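# Slide the tape roll onto the rod

## Task

Get the roll of tape threaded onto the rod so it rests there by itself, without a hand holding it in place. At the finish, nothing the robot is touching may drop by more than about a fingernail's width once it is let go. No motor of either hand may still show moving in hand_stopped_by at the finish. Nothing may be pushed or dropped off the table.

## Robot and tools

Robot: a humanoid upper body on a stand past the table's -x edge (x = 0.18 m), facing roughly +x. It has two seven-joint arms. left_arm sits on the +y side and carries a five-finger left hand; right_arm sits on -y and carries a right hand. The shoulders are about 0.28 m above the pelvis (pelvis 0.01 to 0.14 m over the table), 0.06 m forward and 0.10 m to each side. A hand point can be at most 0.62 m from its own shoulder. The body may be slightly turned or tilted.

World frame: the origin lies in the table-top plane roughly under the pelvis, z = 0 is the table surface, +z is up, +x runs away from the robot. Reported positions are in metres and orientations are quaternions in w,x,y,z order. Readings can be a bit off, more so at long reach.

Hand point: a spot 0.05 m in front of the palm, where index pad and thumb tip meet in a pinch. Its axes: +z along the straightened fingers (fingertips 0.06 to 0.07 m further), +y out of the palm, +x across the palm toward the fingers on the right hand but toward the thumb on the left hand. A wrist bracket on the little-finger side reaches 0.03 m past the point along +y and 0.11 m across, and it can collide.

execute_actions(actions): a list of actions. Each action is a table of up to 15 rows, one row per 1/30 s step; if there are fewer rows, the last one is repeated to fill 15 steps. An empty list only returns state and images. Every row is a single list of 28 numbers in [-1, 1] covering both arms, in this order: left_arm dx, dy, dz, rx, ry, rz, then left_gripper little, ring, middle, index, thumb_bend, thumb_turn, force_limit, speed, then the same 14 for right_arm and right_gripper. dx..rz are an offset, not a pose. They are expressed in that hand point's own axes and measured from its pose at the start of the action (for the first action in a call, the last pose reported in this scene). Each row is measured from that start, not from the row before. 1.0 equals 0.6 m or 180 degrees, and rx, ry, rz form one rotation vector. Each step the commanded pose is clipped to within 70 mm and 16 degrees of the measured pose, so large offsets need several actions. Position wins over orientation when both cannot be met.

Hand numbers: for each finger, +1 is straight and open, -1 is curled fully shut. thumb_bend: +1 straight, -1 fully bent. thumb_turn: +1 beside the palm, -1 swung in front of it. A pinch is near index -0.22, thumb_bend -0.75, thumb_turn -0.57. force_limit maps -1..+1 to about 0..10 N of fingertip force (0..15 N for the two thumb motors) and only stops closing motors. speed maps -1..+1 to near zero up to full, where full travel takes 0.6 s. Close at speed -0.9 or lower for a soft grip. A whole-hand wrap fits objects 0.035 to 0.08 m wide, with the thumb turned in front first. There is no 'no change' value. To keep a hand as it is, resend its last eight numbers, or, before any were sent, its hand_measured six plus hand_force_limit and hand_speed. A motor only starts when its target changes by at least 0.01.

move(target, speed, blocking): target is one 28-number row laid out as above. The offsets are taken from the pose in the latest result that shows one. Each hand point travels in a straight line and both arms finish together, taking 0.5 to 10 s. speed is in m/s, from 0.002 to 0.5 (default 0.25), and turning is capped at twice that in rad/s. The hand numbers are sent at the start. Paths do not avoid obstacles or the other arm, and faster or deeper contact pushes harder. With blocking=false the result comes back after 0.5 s; then use wait(0) to check or stop to brake, because other moves and actions are refused until it ends. The move: line gives the ending (done, off_target, moving, held, fault) and which limits acted (paced = pose clipped, held = a check blocked some steps), along with distance to target.

wait(seconds): 0 to 10 s, the arms hold their last commands. stop(): brakes a running move. zoom_image(camera, region): camera is cam_head, cam_high, cam_left_wrist or cam_right_wrist, and region is [x0, y0, x1, y1] in pixels, at most 504x504. Image sizes: head and high are 504x504, wrists are 616x616. show_instructions(): shows the reference pages. finished_scene(scene): ends the scene with the given number and reports success.

Results: each arm's hand point pose; Hand target lines (where each arm is being driven); 'pose unreachable' when a clearance check altered a command; and per hand six-value lists of hand_measured, hand_stopped_by (moving, target, force, stalled, fault) and hand_load_n (positive means being pushed open). Loads near 0 mean the grip was lost.

Avoid: the arms hitting or pressing on each other, including hands, brackets and fingers. Also avoid contact torque reaching the joint limits: 21.7 N m for most joints, 4.35 N m for wrist pitch and yaw, with held weight counted. That freezes the arm for 10 s. Long holds heat the motors; a MOTOR HOT line appears from 90 C, and at 120 C the arm drops. Also avoid knocking items off the table, dropping or slamming the tape, and ending while a finger still reads moving. Before finishing, let go so the roll sits on the rod unaided. Loose objects may occasionally get nudged.

Each tool is called as a command line: name --argument value for each argument, lists and objects as JSON in quotes; but a table of rows of numbers goes row by row, as --pt "numbers of a row", without its own name.

Reference images:

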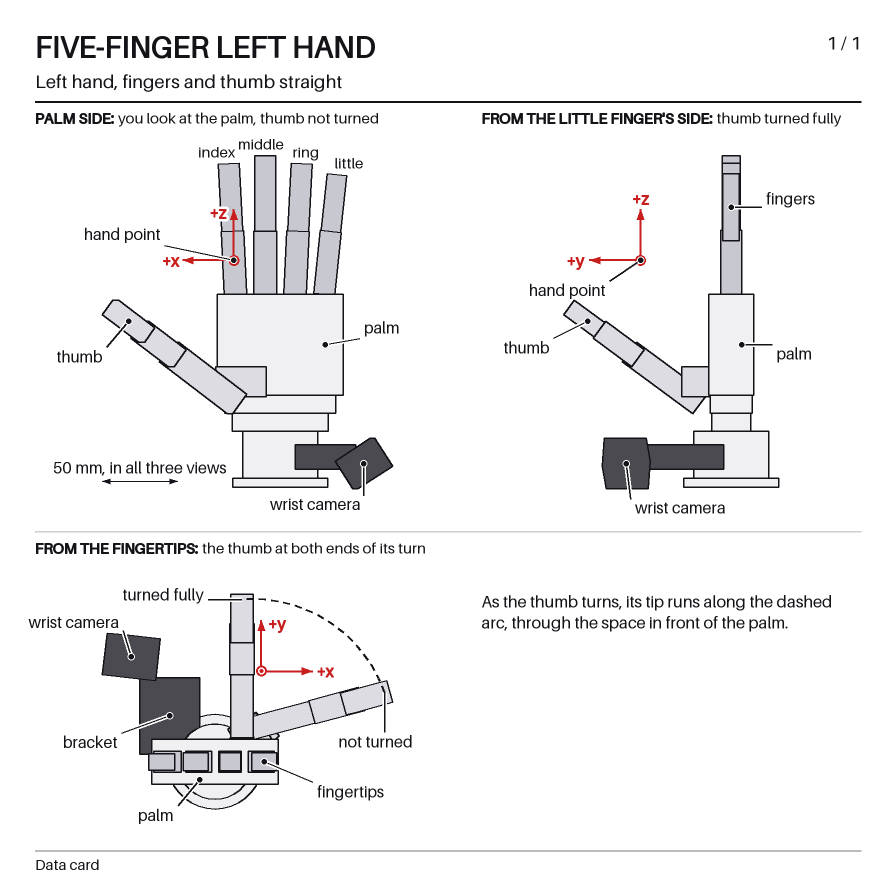

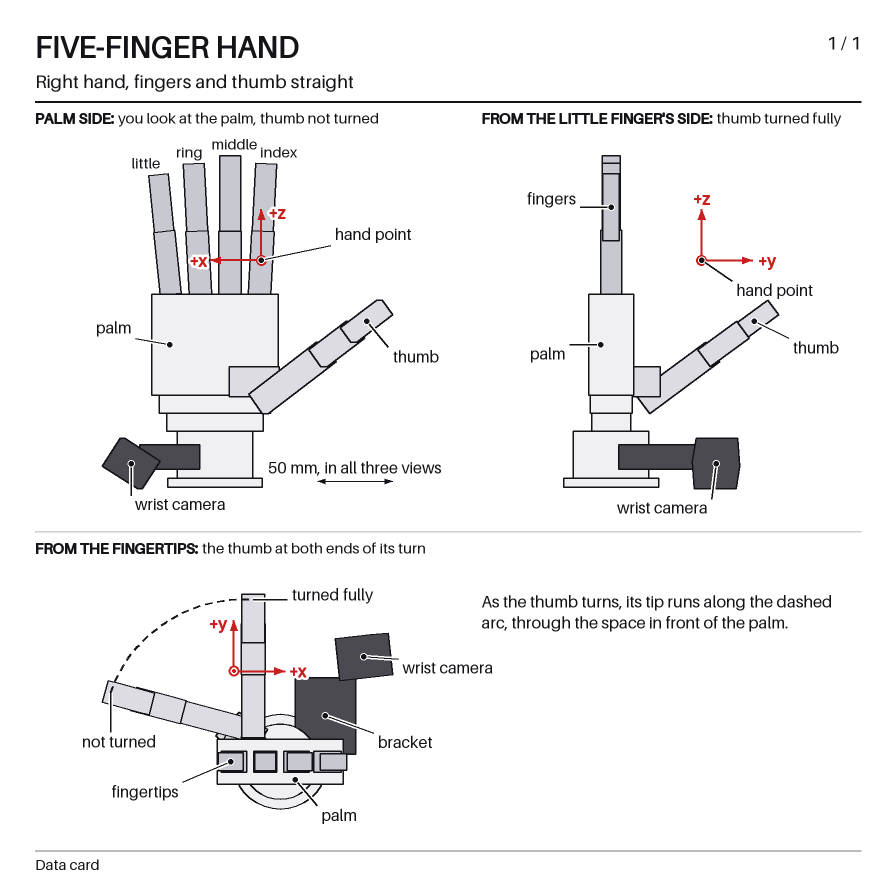

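## Session

I'll start by looking at the scene.

execute_actions --actions '[]'

Scene clock: 0.00 s.
left_arm: end_effector_position=(+0.2236, +0.1085, +0.3787) hand_measured=(+1.000, +1.000, +1.000, +1.000, +1.000, +1.000) hand_load_n=(+0.0, +0.0, +0.0, +0.0, +0.0, +0.0) hand_stopped_by=(target, target, target, target, target, target) hand_force_limit=0.00 hand_speed=-0.80 end_effector_quat_wxyz=(+0.111, +0.190, -0.160, +0.962) | right_arm: end_effector_position=(+0.1286, -0.0754, +0.3872) hand_measured=(+1.000, +1.000, +1.000, +1.000, +1.000, +1.000) hand_load_n=(+0.0, +0.0, +0.0, +0.0, +0.0, +0.0) hand_stopped_by=(target, target, target, target, target, target) hand_force_limit=0.00 hand_speed=-0.80 end_effector_quat_wxyz=(+0.955, -0.296, +0.017, -0.019)
Joint positions: left_arm=[-0.029  0.445  0.266 -0.444 -0.604 -0.873 -0.423] | right_arm=[-0.153 -0.529 -0.227 -0.587  0.404 -1.041  0.395]
Joint velocities: left_arm=[-0.014  0.003 -0.008  0.    -0.015  0.     0.   ] | right_arm=[0.008 0.008 0.011 0.002 0.02  0.    0.   ]
Hand target (left_arm): +0.224, +0.109, +0.379; +0.111, +0.190, -0.160, +0.962
Hand target (right_arm): +0.129, -0.075, +0.387; +0.955, -0.296, +0.017, -0.019

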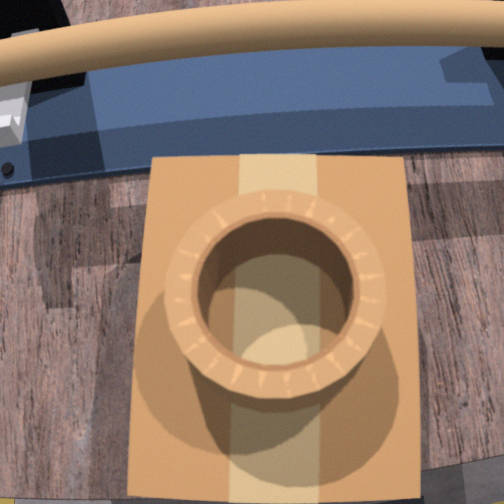

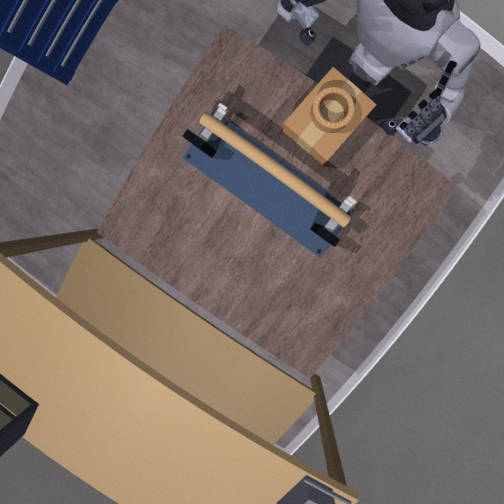

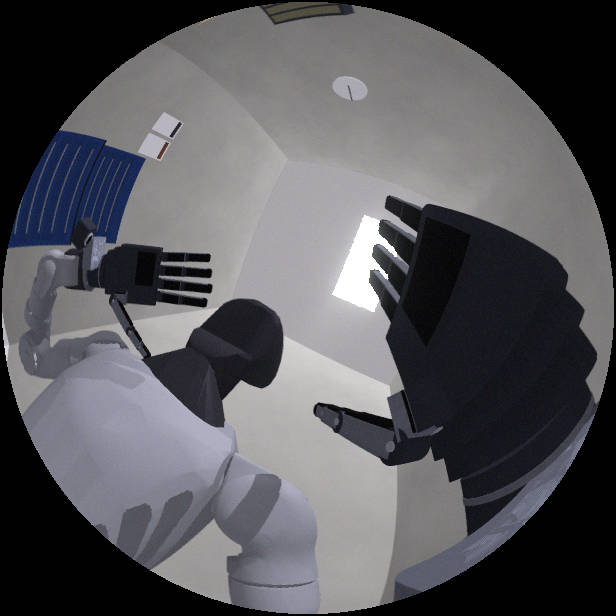

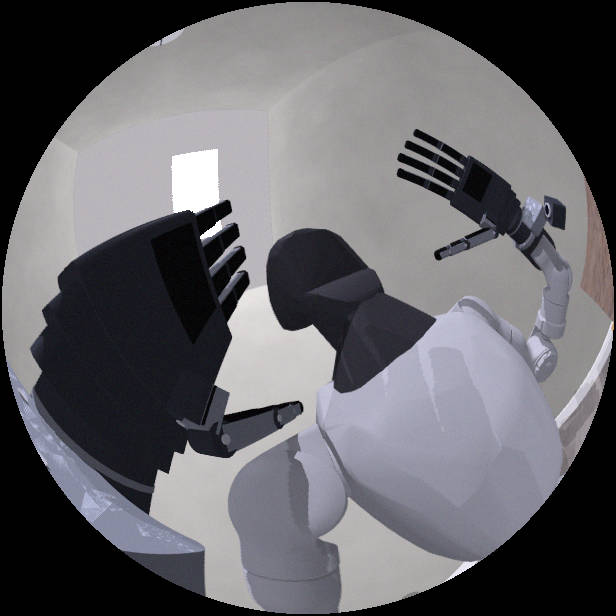

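zoom_image --camera "cam_high" --region '[160, 50, 400, 290]'

zoom_image --camera "cam_head" --region '[0, 0, 200, 200]'

show_instructions

Region (160, 50, 400, 290) of cam_high's 504x504 image, scaled by 2.100, with more detail than that image has.

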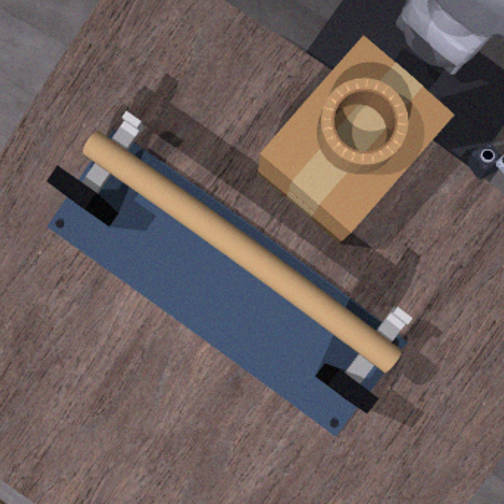

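Region (0, 0, 200, 200) of cam_head's 504x504 image, scaled by 2.520, with more detail than that image has.

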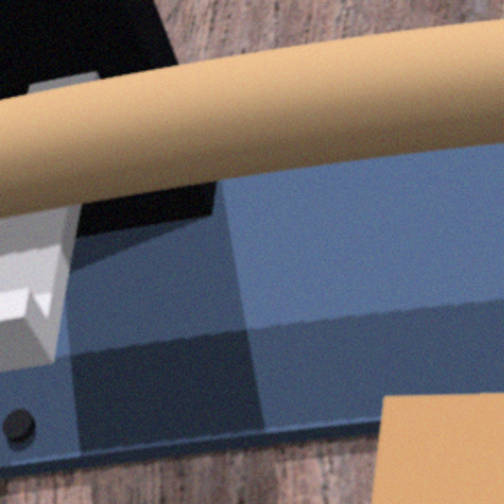

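Reference images for this scene: FIVE-FINGER LEFT HAND page 1, FIVE-FINGER HAND page 1.

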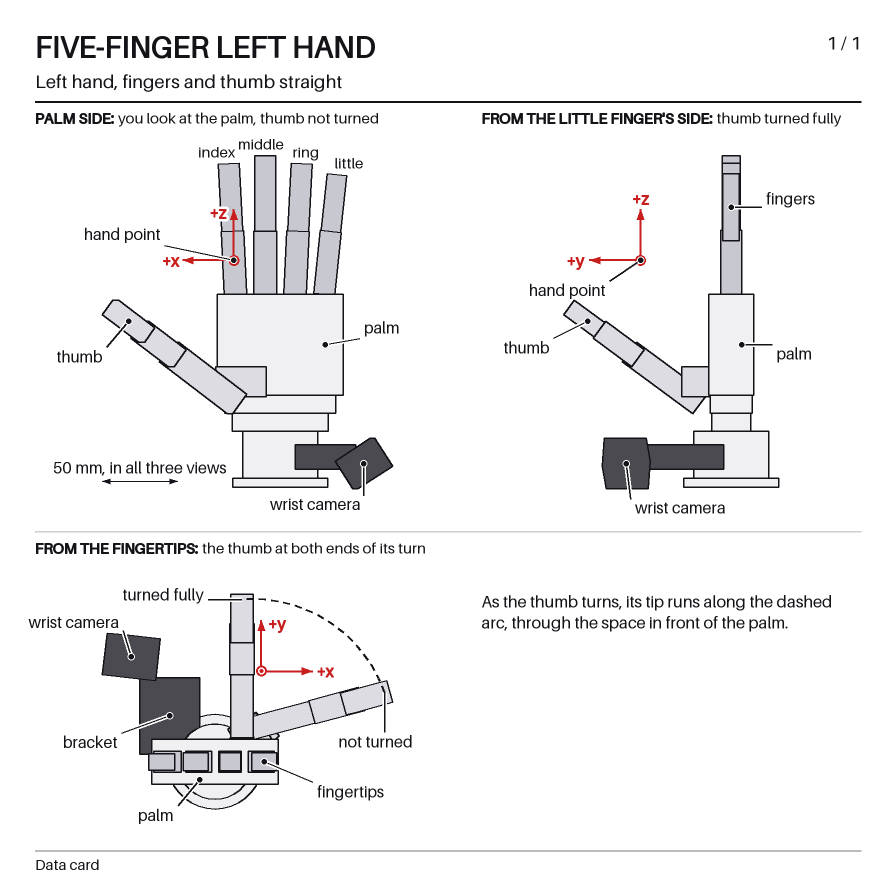

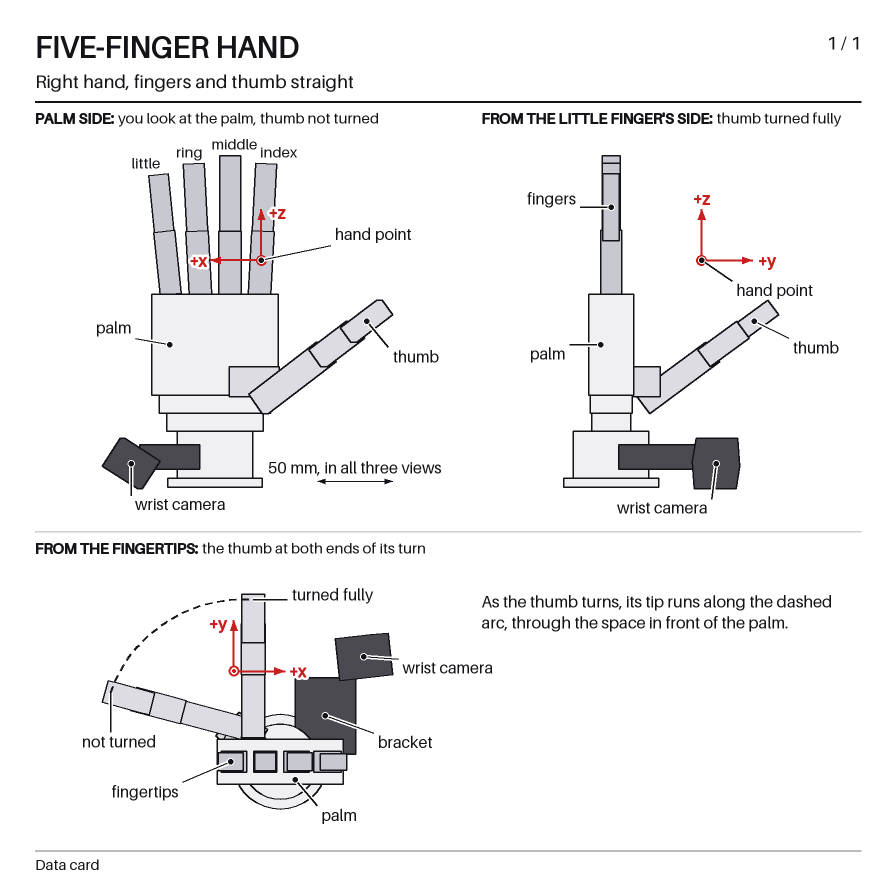

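zoom_image --camera "cam_high" --region '[170, 90, 260, 180]'

zoom_image --camera "cam_high" --region '[290, 180, 380, 270]'

zoom_image --camera "cam_high" --region '[275, 60, 385, 170]'

Region (170, 90, 260, 180) of cam_high's 504x504 image, scaled by 5.600, with more detail than that image has.

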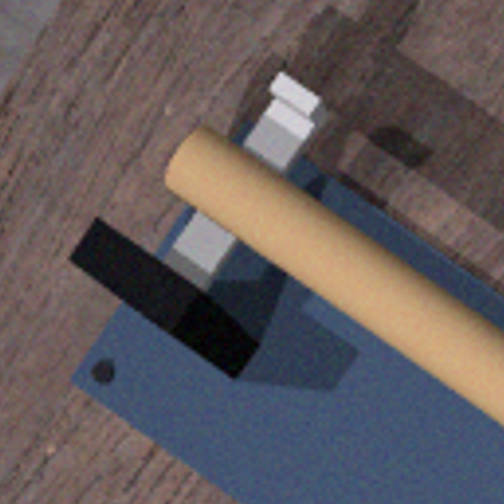

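Region (290, 180, 380, 270) of cam_high's 504x504 image, scaled by 5.600, with more detail than that image has.

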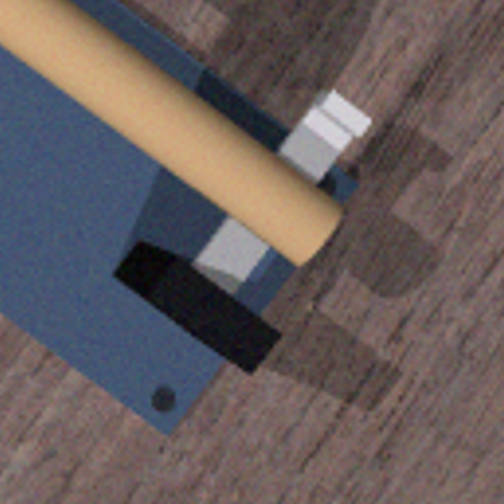

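Region (275, 60, 385, 170) of cam_high's 504x504 image, scaled by 4.582, with more detail than that image has.

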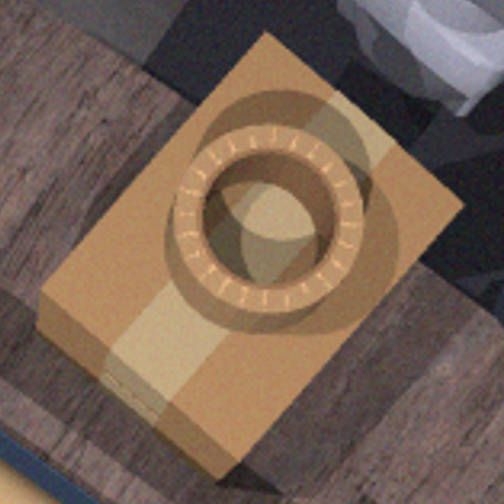

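zoom_image --camera "cam_head" --region '[150, 170, 402, 422]'

zoom_image --camera "cam_head" --region '[304, 0, 504, 200]'

Region (150, 170, 402, 422) of cam_head's 504x504 image, scaled by 2.000, with more detail than that image has.

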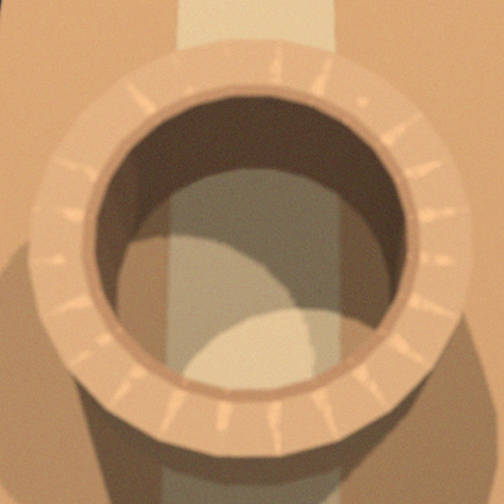

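Region (304, 0, 504, 200) of cam_head's 504x504 image, scaled by 2.520, with more detail than that image has.

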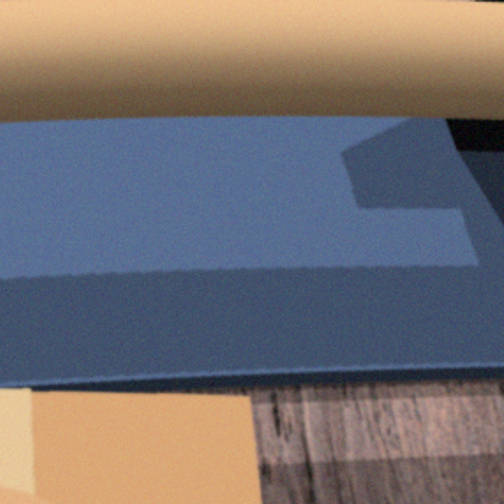

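move --target '[-0.1473, 0.1585, -0.1863, -0.3573, -0.0567, 0.2109, 1, 1, 0.7, 0.7, -0.5, -1, 0.0, 0.3, 0.4967, 0.0353, -0.2607, -0.3044, 0.4770, -0.1821, 1, 1, 1, 1, 1, -1, 0.0, 0.3]' --speed 0.35

Scene clock: 123.37 s.
left_arm: end_effector_position=(+0.2354, +0.0408, +0.2228) hand_measured=(+1.000, +1.000, +0.700, +0.700, -0.500, -1.000) hand_load_n=(+0.0, +0.0, +0.0, +0.0, +0.0, +0.0) hand_stopped_by=(target, target, target, target, target, target) hand_force_limit=0.00 hand_speed=0.30 end_effector_quat_wxyz=(+0.117, -0.108, +0.695, -0.701) | right_arm: end_effector_position=(+0.4156, -0.1756, +0.2254) hand_measured=(+1.000, +1.000, +1.000, +1.000, +1.000, -1.000) hand_load_n=(+0.0, +0.0, +0.0, +0.0, +0.0, +0.0) hand_stopped_by=(target, target, target, target, target, target) hand_force_limit=0.00 hand_speed=0.30 end_effector_quat_wxyz=(-0.402, +0.565, -0.583, +0.424)
Joint positions: left_arm=[-0.071  0.807  0.491 -0.512 -0.044 -0.878 -0.819] | right_arm=[-1.109 -1.264  0.66  -0.605 -0.322  0.995  0.676]
Joint velocities: left_arm=[-0.023 -0.006 -0.003  0.    -0.005  0.     0.   ] | right_arm=[-0.017  0.     0.008 -0.005  0.008  0.008  0.   ]
Hand target (left_arm): +0.236, +0.040, +0.221; +0.117, -0.107, +0.698, -0.698
Hand target (right_arm): +0.416, -0.175, +0.226; -0.402, +0.566, -0.581, +0.425
Off the commanded pose (left_arm): 0.008 m, 2 deg.
Off the commanded pose (right_arm): 0.022 m, 4 deg.
move: off_target (left_arm, right_arm)
camera_calibration (this result's frames):
cam_left_wrist: T_world_to_cam=[[0.0402086, 0.0200852, 0.998989, -0.232857], [-0.967323, 0.251272, 0.0338821, 0.208547], [-0.250338, -0.967708, 0.0295322, 0.217162], [0, 0, 0, 1]] pos_world=[0.265459, 0.162424, 0.219143]
cam_right_wrist: T_world_to_cam=[[-0.324031, 0.107741, -0.939892, 0.360782], [-0.443542, 0.860236, 0.251522, 0.277875], [0.835628, 0.498382, -0.230955, -0.0766074], [0, 0, 0, 1]] pos_world=[0.304169, -0.239729, 0.251511]

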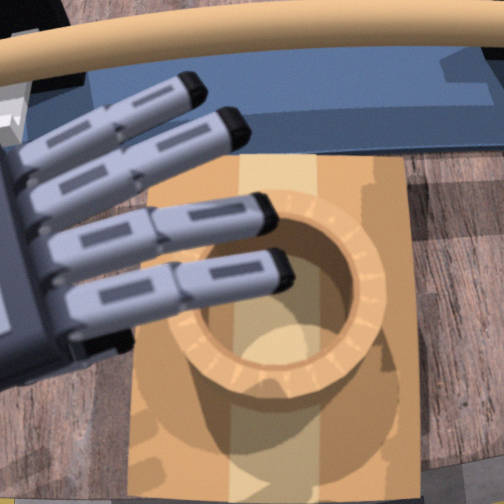

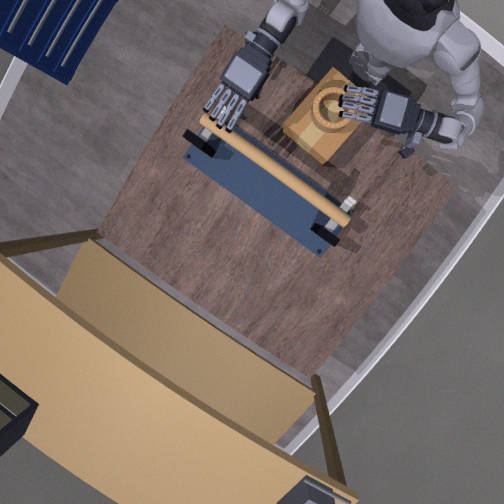

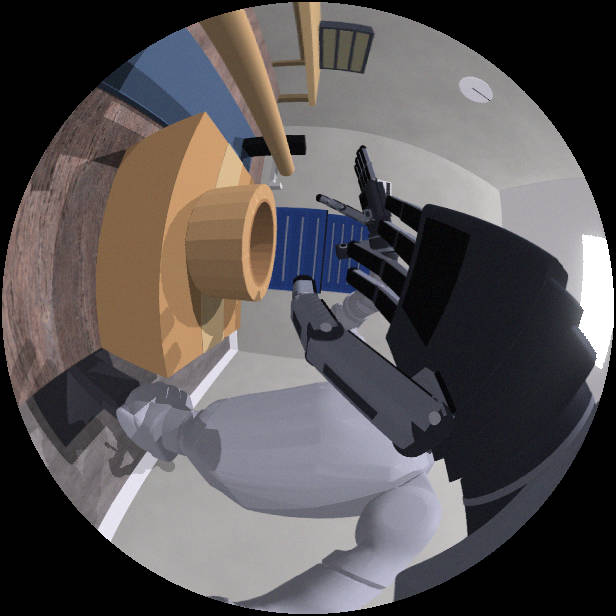

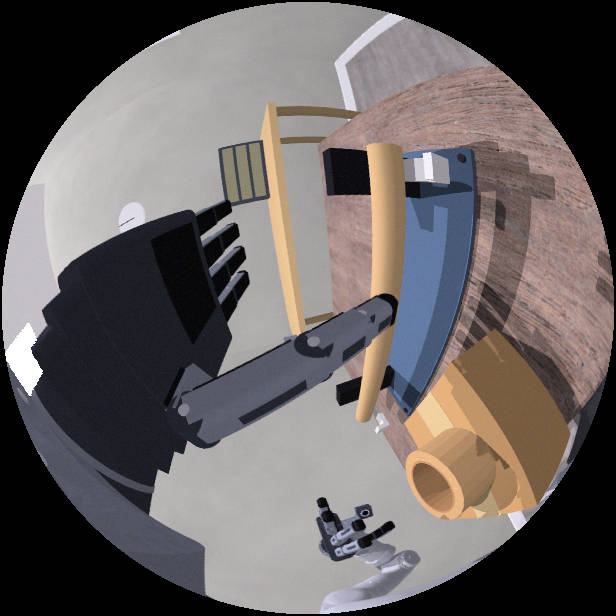

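zoom_image --camera "cam_left_wrist" --region '[160, 120, 412, 372]'

zoom_image --camera "cam_right_wrist" --region '[300, 120, 500, 320]'

Region (160, 120, 412, 372) of cam_left_wrist's 616x616 image, scaled by 2.000, with more detail than that image has.

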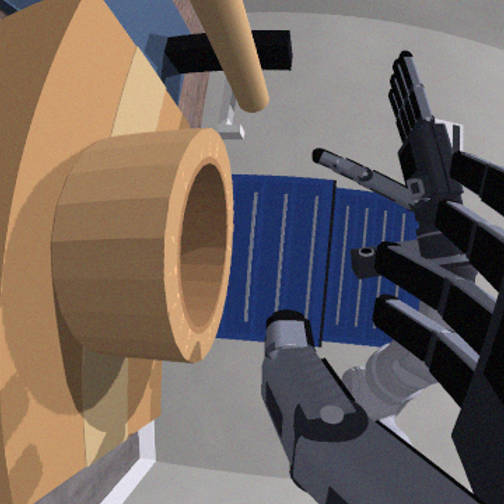

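Region (300, 120, 500, 320) of cam_right_wrist's 616x616 image, scaled by 2.520, with more detail than that image has.

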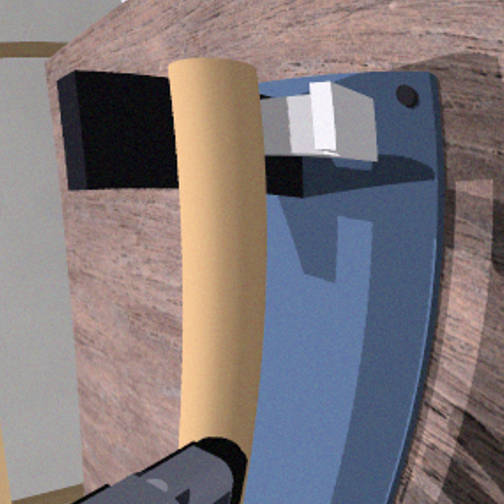

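move --target '[-0.0067, 0.05, 0.0133, 0, 0, 0, 1, 1, 0.7, 0.7, -0.5, -1, 0.0, 0.3, -0.0785, 0.0507, 0.0638, 0, -0.0126, -0.0042, 1, 1, 1, 1, 1, -1, 0.0, 0.3]' --speed 0.15

Scene clock: 169.47 s.
left_arm: end_effector_position=(+0.2418, +0.0364, +0.1933) hand_measured=(+1.000, +1.000, +0.700, +0.700, -0.500, -1.000) hand_load_n=(+0.0, +0.0, +0.0, +0.0, +0.0, +0.0) hand_stopped_by=(target, target, target, target, target, target) hand_force_limit=0.00 hand_speed=0.30 end_effector_quat_wxyz=(+0.117, -0.109, +0.694, -0.702) | right_arm: end_effector_position=(+0.4456, -0.1298, +0.1848) hand_measured=(+1.000, +1.000, +1.000, +1.000, +1.000, -1.000) hand_load_n=(+0.0, +0.0, +0.0, +0.0, +0.0, +0.0) hand_stopped_by=(target, target, target, target, target, target) hand_force_limit=0.00 hand_speed=0.30 end_effector_quat_wxyz=(-0.410, +0.579, -0.570, +0.414)
Joint positions: left_arm=[-0.094  0.685  0.423 -0.411  0.093 -1.011 -0.813] | right_arm=[-1.201 -0.98   0.893 -0.426 -0.461  1.034  0.594]
Joint velocities: left_arm=[ 0.006 -0.002  0.002  0.    -0.008  0.     0.   ] | right_arm=[ 0.     0.     0.     0.009 -0.002  0.    -0.001]
Hand target (left_arm): +0.242, +0.036, +0.193; +0.118, -0.108, +0.694, -0.702
Hand target (right_arm): +0.447, -0.131, +0.186; -0.410, +0.578, -0.569, +0.417
Off the commanded pose (left_arm): 0.002 m, 0 deg.
Off the commanded pose (right_arm): 0.002 m, 0 deg.
move: done
camera_calibration (this result's frames):
cam_left_wrist: T_world_to_cam=[[0.0407554, 0.0225496, 0.998915, -0.203786], [-0.968037, 0.248507, 0.0338858, 0.217133], [-0.247473, -0.968368, 0.0319569, 0.214299], [0, 0, 0, 1]] pos_world=[0.271532, 0.158156, 0.189358]
cam_right_wrist: T_world_to_cam=[[-0.332133, 0.0921996, -0.938715, 0.32883], [-0.481147, 0.839433, 0.252686, 0.275889], [0.811286, 0.535586, -0.234442, -0.117519], [0, 0, 0, 1]] pos_world=[0.3373, -0.198967, 0.211413]

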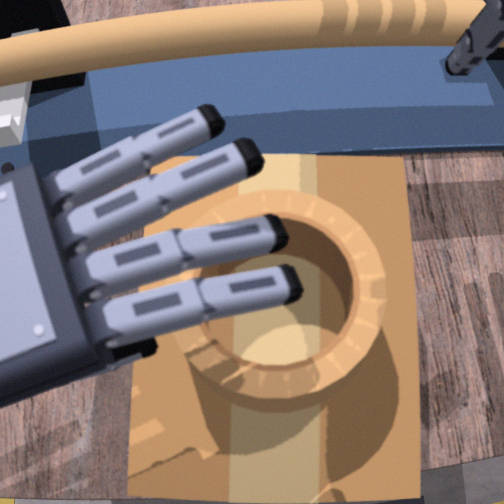

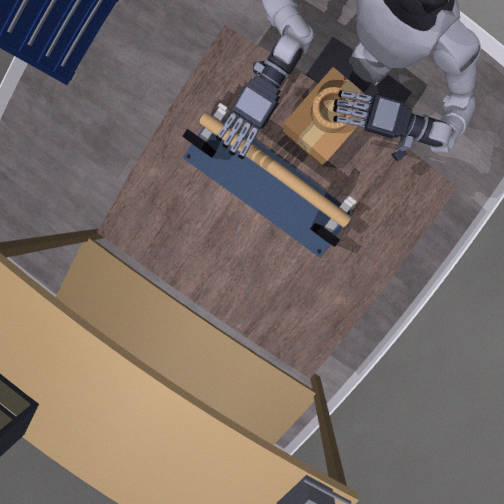

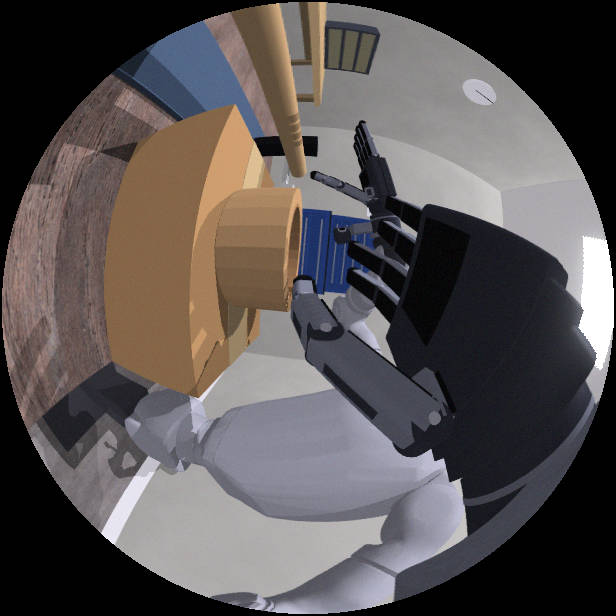

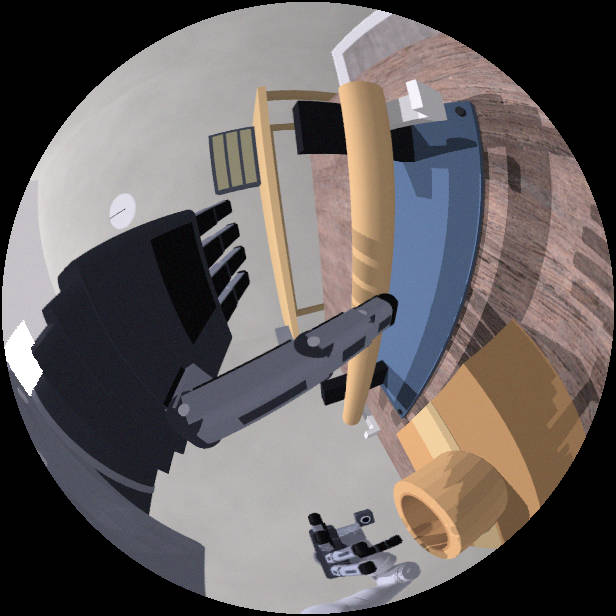

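zoom_image --camera "cam_left_wrist" --region '[200, 160, 400, 360]'

zoom_image --camera "cam_head" --region '[60, 200, 312, 452]'

zoom_image --camera "cam_right_wrist" --region '[260, 70, 512, 322]'

Region (200, 160, 400, 360) of cam_left_wrist's 616x616 image, scaled by 2.520, with more detail than that image has.

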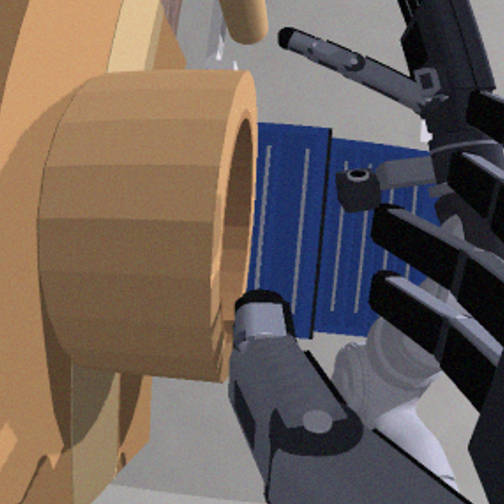

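Region (60, 200, 312, 452) of cam_head's 504x504 image, scaled by 2.000, with more detail than that image has.

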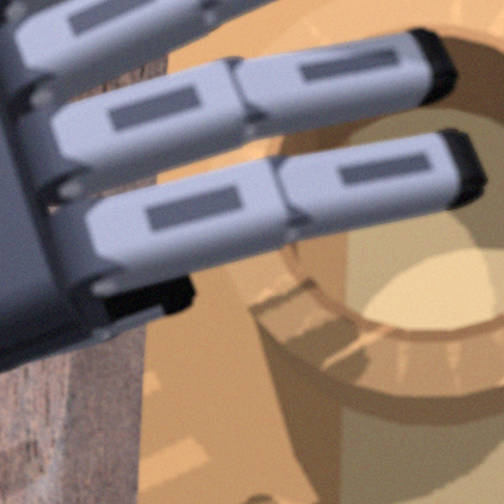

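Region (260, 70, 512, 322) of cam_right_wrist's 616x616 image, scaled by 2.000, with more detail than that image has.

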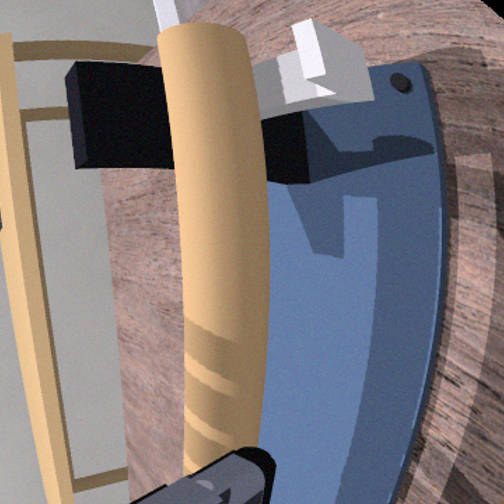

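move --target '[-0.005, 0.062, 0.005, 0, 0, 0, 1, 1, 0.7, 0.7, -0.5, -1, 0.0, 0.3, 0, 0.13, 0.0833, 0, 0, 0, 1, 1, 1, 1, 1, -1, 0.0, 0.3]' --speed 0.1

Scene clock: 197.13 s.
left_arm: end_effector_position=(+0.2459, +0.0368, +0.1568) hand_measured=(+1.000, +1.000, +0.700, +0.700, -0.500, -1.000) hand_load_n=(+0.0, +0.0, +0.0, +0.0, +0.0, +0.0) hand_stopped_by=(target, target, target, target, target, target) hand_force_limit=0.00 hand_speed=0.30 end_effector_quat_wxyz=(+0.119, -0.110, +0.693, -0.702) | right_arm: end_effector_position=(+0.4715, -0.1291, +0.0974) hand_measured=(+1.000, +1.000, +1.000, +1.000, +1.000, -1.000) hand_load_n=(+0.0, +0.0, +0.0, +0.0, +0.0, +0.0) hand_stopped_by=(target, target, target, target, target, target) hand_force_limit=0.00 hand_speed=0.30 end_effector_quat_wxyz=(-0.414, +0.578, -0.570, +0.413)
Joint positions: left_arm=[-0.112  0.548  0.41  -0.237  0.23  -1.225 -0.802] | right_arm=[-1.028 -0.769  0.935 -0.043 -0.455  0.795  0.249]
Joint velocities: left_arm=[0.018 0.009 0.009 0.015 0.006 0.    0.   ] | right_arm=[ 0.009  0.005  0.006  0.     0.014 -0.002  0.   ]
Hand target (left_arm): +0.246, +0.037, +0.156; +0.120, -0.110, +0.693, -0.702
Hand target (right_arm): +0.472, -0.128, +0.098; -0.416, +0.577, -0.570, +0.412
Off the commanded pose (left_arm): 0.003 m, 0 deg.
Off the commanded pose (right_arm): 0.005 m, 0 deg.
move: off_target (right_arm)
camera_calibration (this result's frames):
cam_left_wrist: T_world_to_cam=[[0.0395867, 0.0251054, 0.998901, -0.167319], [-0.969234, 0.244016, 0.0322782, 0.222931], [-0.242937, -0.969446, 0.0339928, 0.215489], [0, 0, 0, 1]] pos_world=[0.275046, 0.158707, 0.152614]
cam_right_wrist: T_world_to_cam=[[-0.328242, 0.0972155, -0.939578, 0.254236], [-0.484565, 0.836508, 0.255834, 0.310745], [0.810835, 0.539262, -0.22747, -0.159406], [0, 0, 0, 1]] pos_world=[0.363279, -0.198695, 0.123115]

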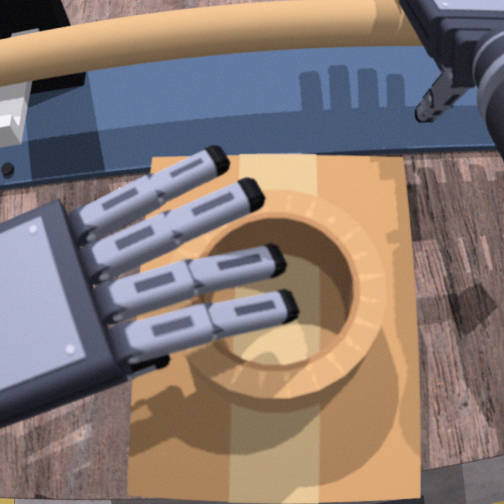

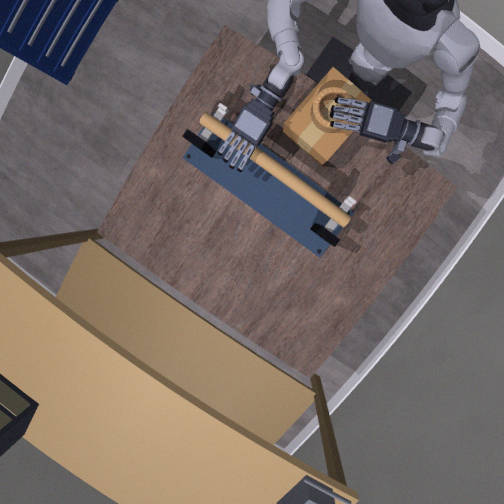

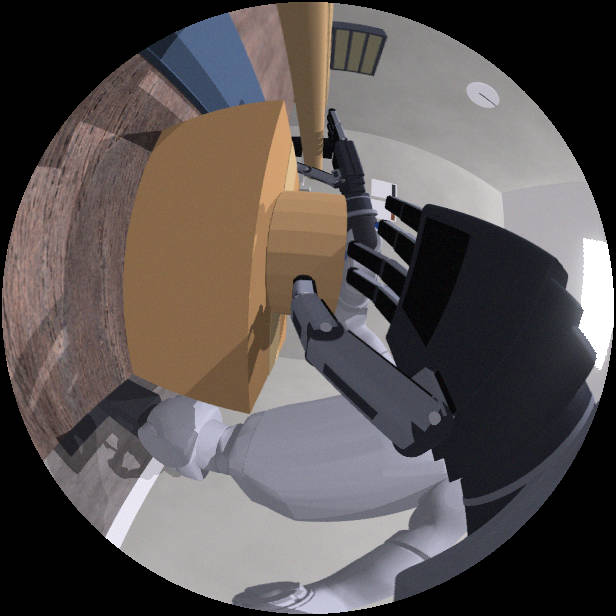

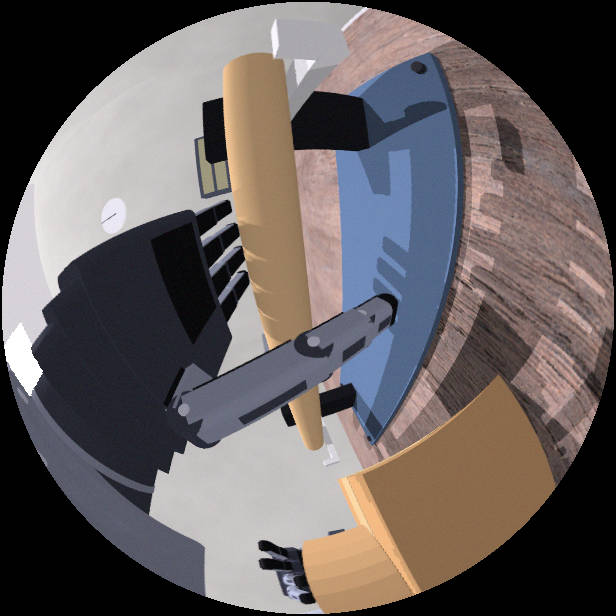

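zoom_image --camera "cam_left_wrist" --region '[230, 100, 450, 350]'

zoom_image --camera "cam_head" --region '[80, 180, 332, 432]'

zoom_image --camera "cam_right_wrist" --region '[150, 10, 450, 400]'

Region (230, 100, 450, 350) of cam_left_wrist's 616x616 image, scaled by 2.016, with more detail than that image has; it fills the left 444 columns of this view, and the rest is white.

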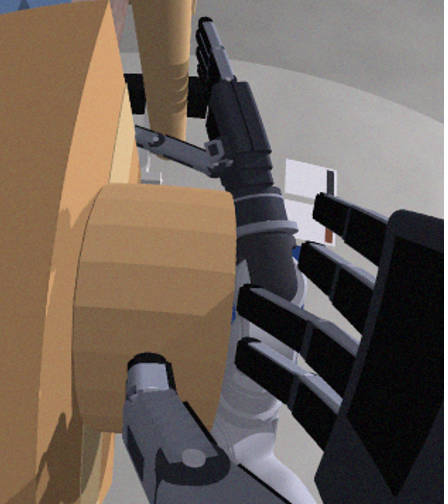

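Region (80, 180, 332, 432) of cam_head's 504x504 image, scaled by 2.000, with more detail than that image has.

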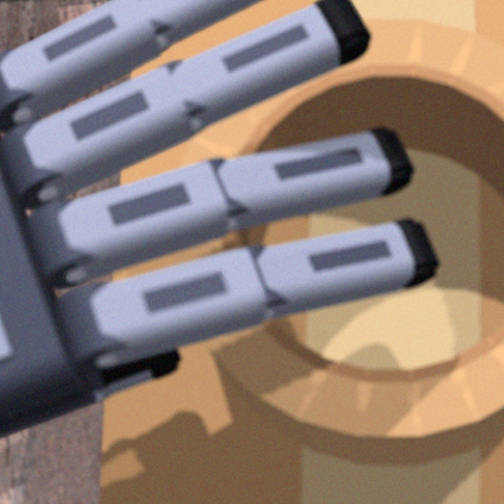

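Region (150, 10, 450, 400) of cam_right_wrist's 616x616 image, scaled by 1.292, with more detail than that image has; it fills the left 388 columns of this view, and the rest is white.

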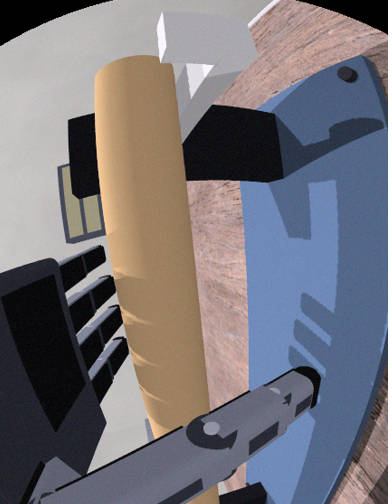

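move --target '[0, 0, 0.0125, 0, 0, 0, 1, 1, 0.45, 0.45, -0.5, -1, 0.0, -0.3, 0, 0.0217, 0.065, 0, 0, 0, 1, 1, 1, 1, 1, -1, 0.0, 0.3]' --speed 0.06

Scene clock: 222.40 s.
left_arm: end_effector_position=(+0.2480, +0.0305, +0.1572) hand_measured=(+1.000, +1.000, +0.450, +0.450, -0.500, -1.000) hand_load_n=(+0.0, +0.0, +0.0, +0.0, +0.0, +0.0) hand_stopped_by=(target, target, target, target, target, target) hand_force_limit=0.00 hand_speed=-0.30 end_effector_quat_wxyz=(+0.119, -0.111, +0.691, -0.704) | right_arm: end_effector_position=(+0.5078, -0.1311, +0.0794) hand_measured=(+1.000, +1.000, +1.000, +1.000, +1.000, -1.000) hand_load_n=(+0.0, +0.0, +0.0, +0.0, +0.0, +0.0) hand_stopped_by=(target, target, target, target, target, target) hand_force_limit=0.00 hand_speed=0.30 end_effector_quat_wxyz=(-0.418, +0.573, -0.567, +0.418)
Joint positions: left_arm=[-0.128  0.525  0.394 -0.252  0.252 -1.202 -0.804] | right_arm=[-1.108 -0.618  0.931  0.362 -0.43   0.568  0.135]
Joint velocities: left_arm=[-0.012 -0.014  0.008 -0.002  0.006  0.     0.   ] | right_arm=[-0.009  0.002 -0.008 -0.003 -0.003 -0.004  0.   ]
Hand target (left_arm): +0.248, +0.030, +0.156; +0.119, -0.111, +0.693, -0.702
Hand target (right_arm): +0.507, -0.130, +0.077; -0.417, +0.574, -0.570, +0.415
Off the commanded pose (left_arm): 0.001 m, 0 deg.
Off the commanded pose (right_arm): 0.008 m, 1 deg.
move: off_target (right_arm)
camera_calibration (this result's frames):
cam_left_wrist: T_world_to_cam=[[0.0402433, 0.0296818, 0.998749, -0.167957], [-0.969208, 0.244181, 0.0317962, 0.226588], [-0.242932, -0.969275, 0.0385946, 0.209096], [0, 0, 0, 1]] pos_world=[0.277166, 0.152328, 0.152472]
cam_right_wrist: T_world_to_cam=[[-0.312059, 0.0981767, -0.944976, 0.241727], [-0.485636, 0.838399, 0.247475, 0.336026], [0.816564, 0.536141, -0.213952, -0.196201], [0, 0, 0, 1]] pos_world=[0.39883, -0.200265, 0.10329]

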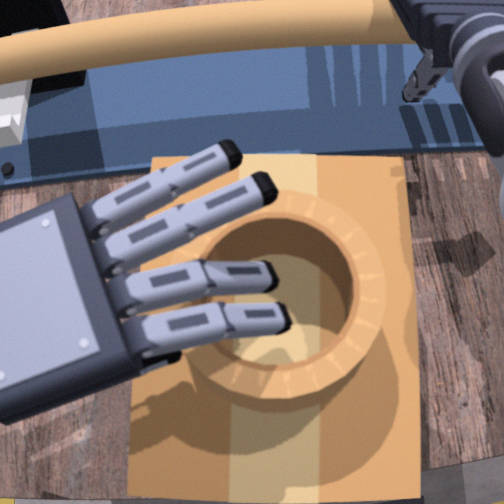

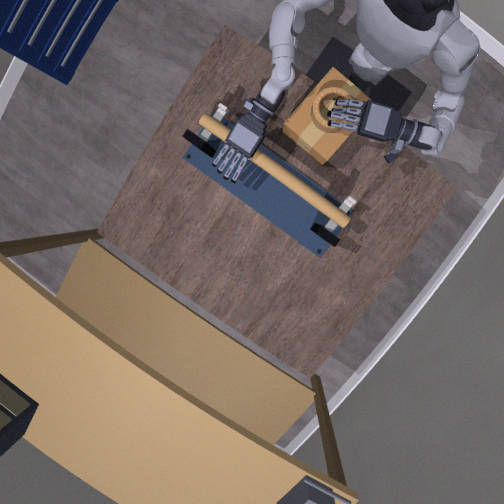

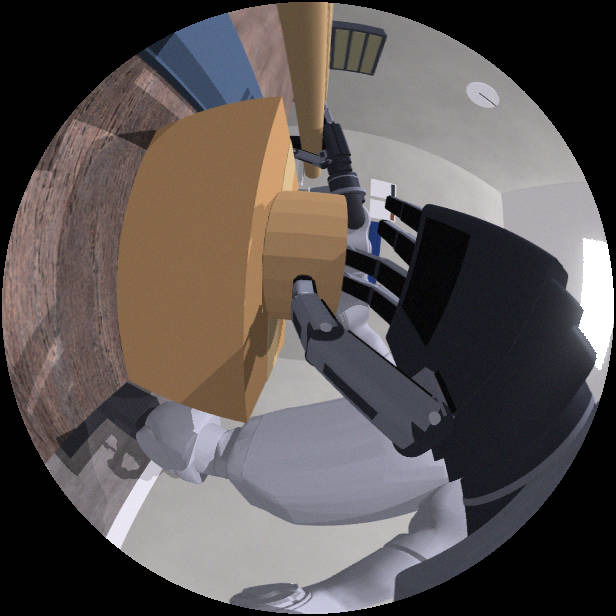

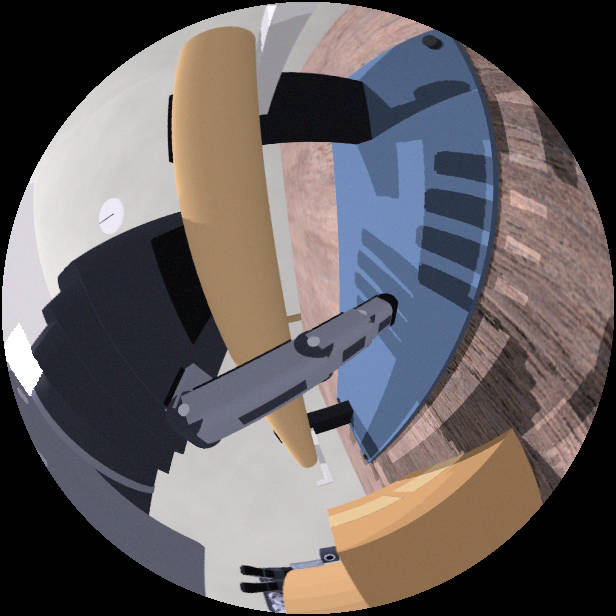

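zoom_image --camera "cam_head" --region '[100, 220, 310, 430]'

Region (100, 220, 310, 430) of cam_head's 504x504 image, scaled by 2.400, with more detail than that image has.

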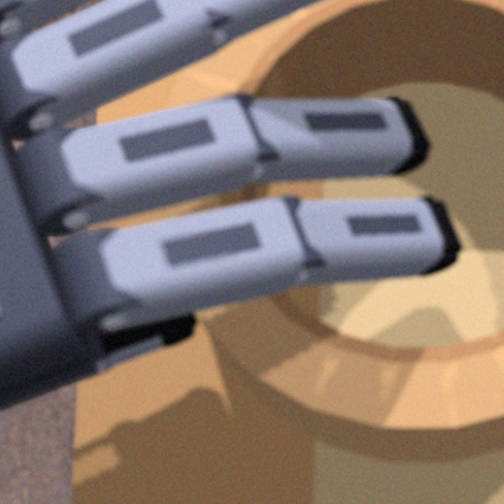

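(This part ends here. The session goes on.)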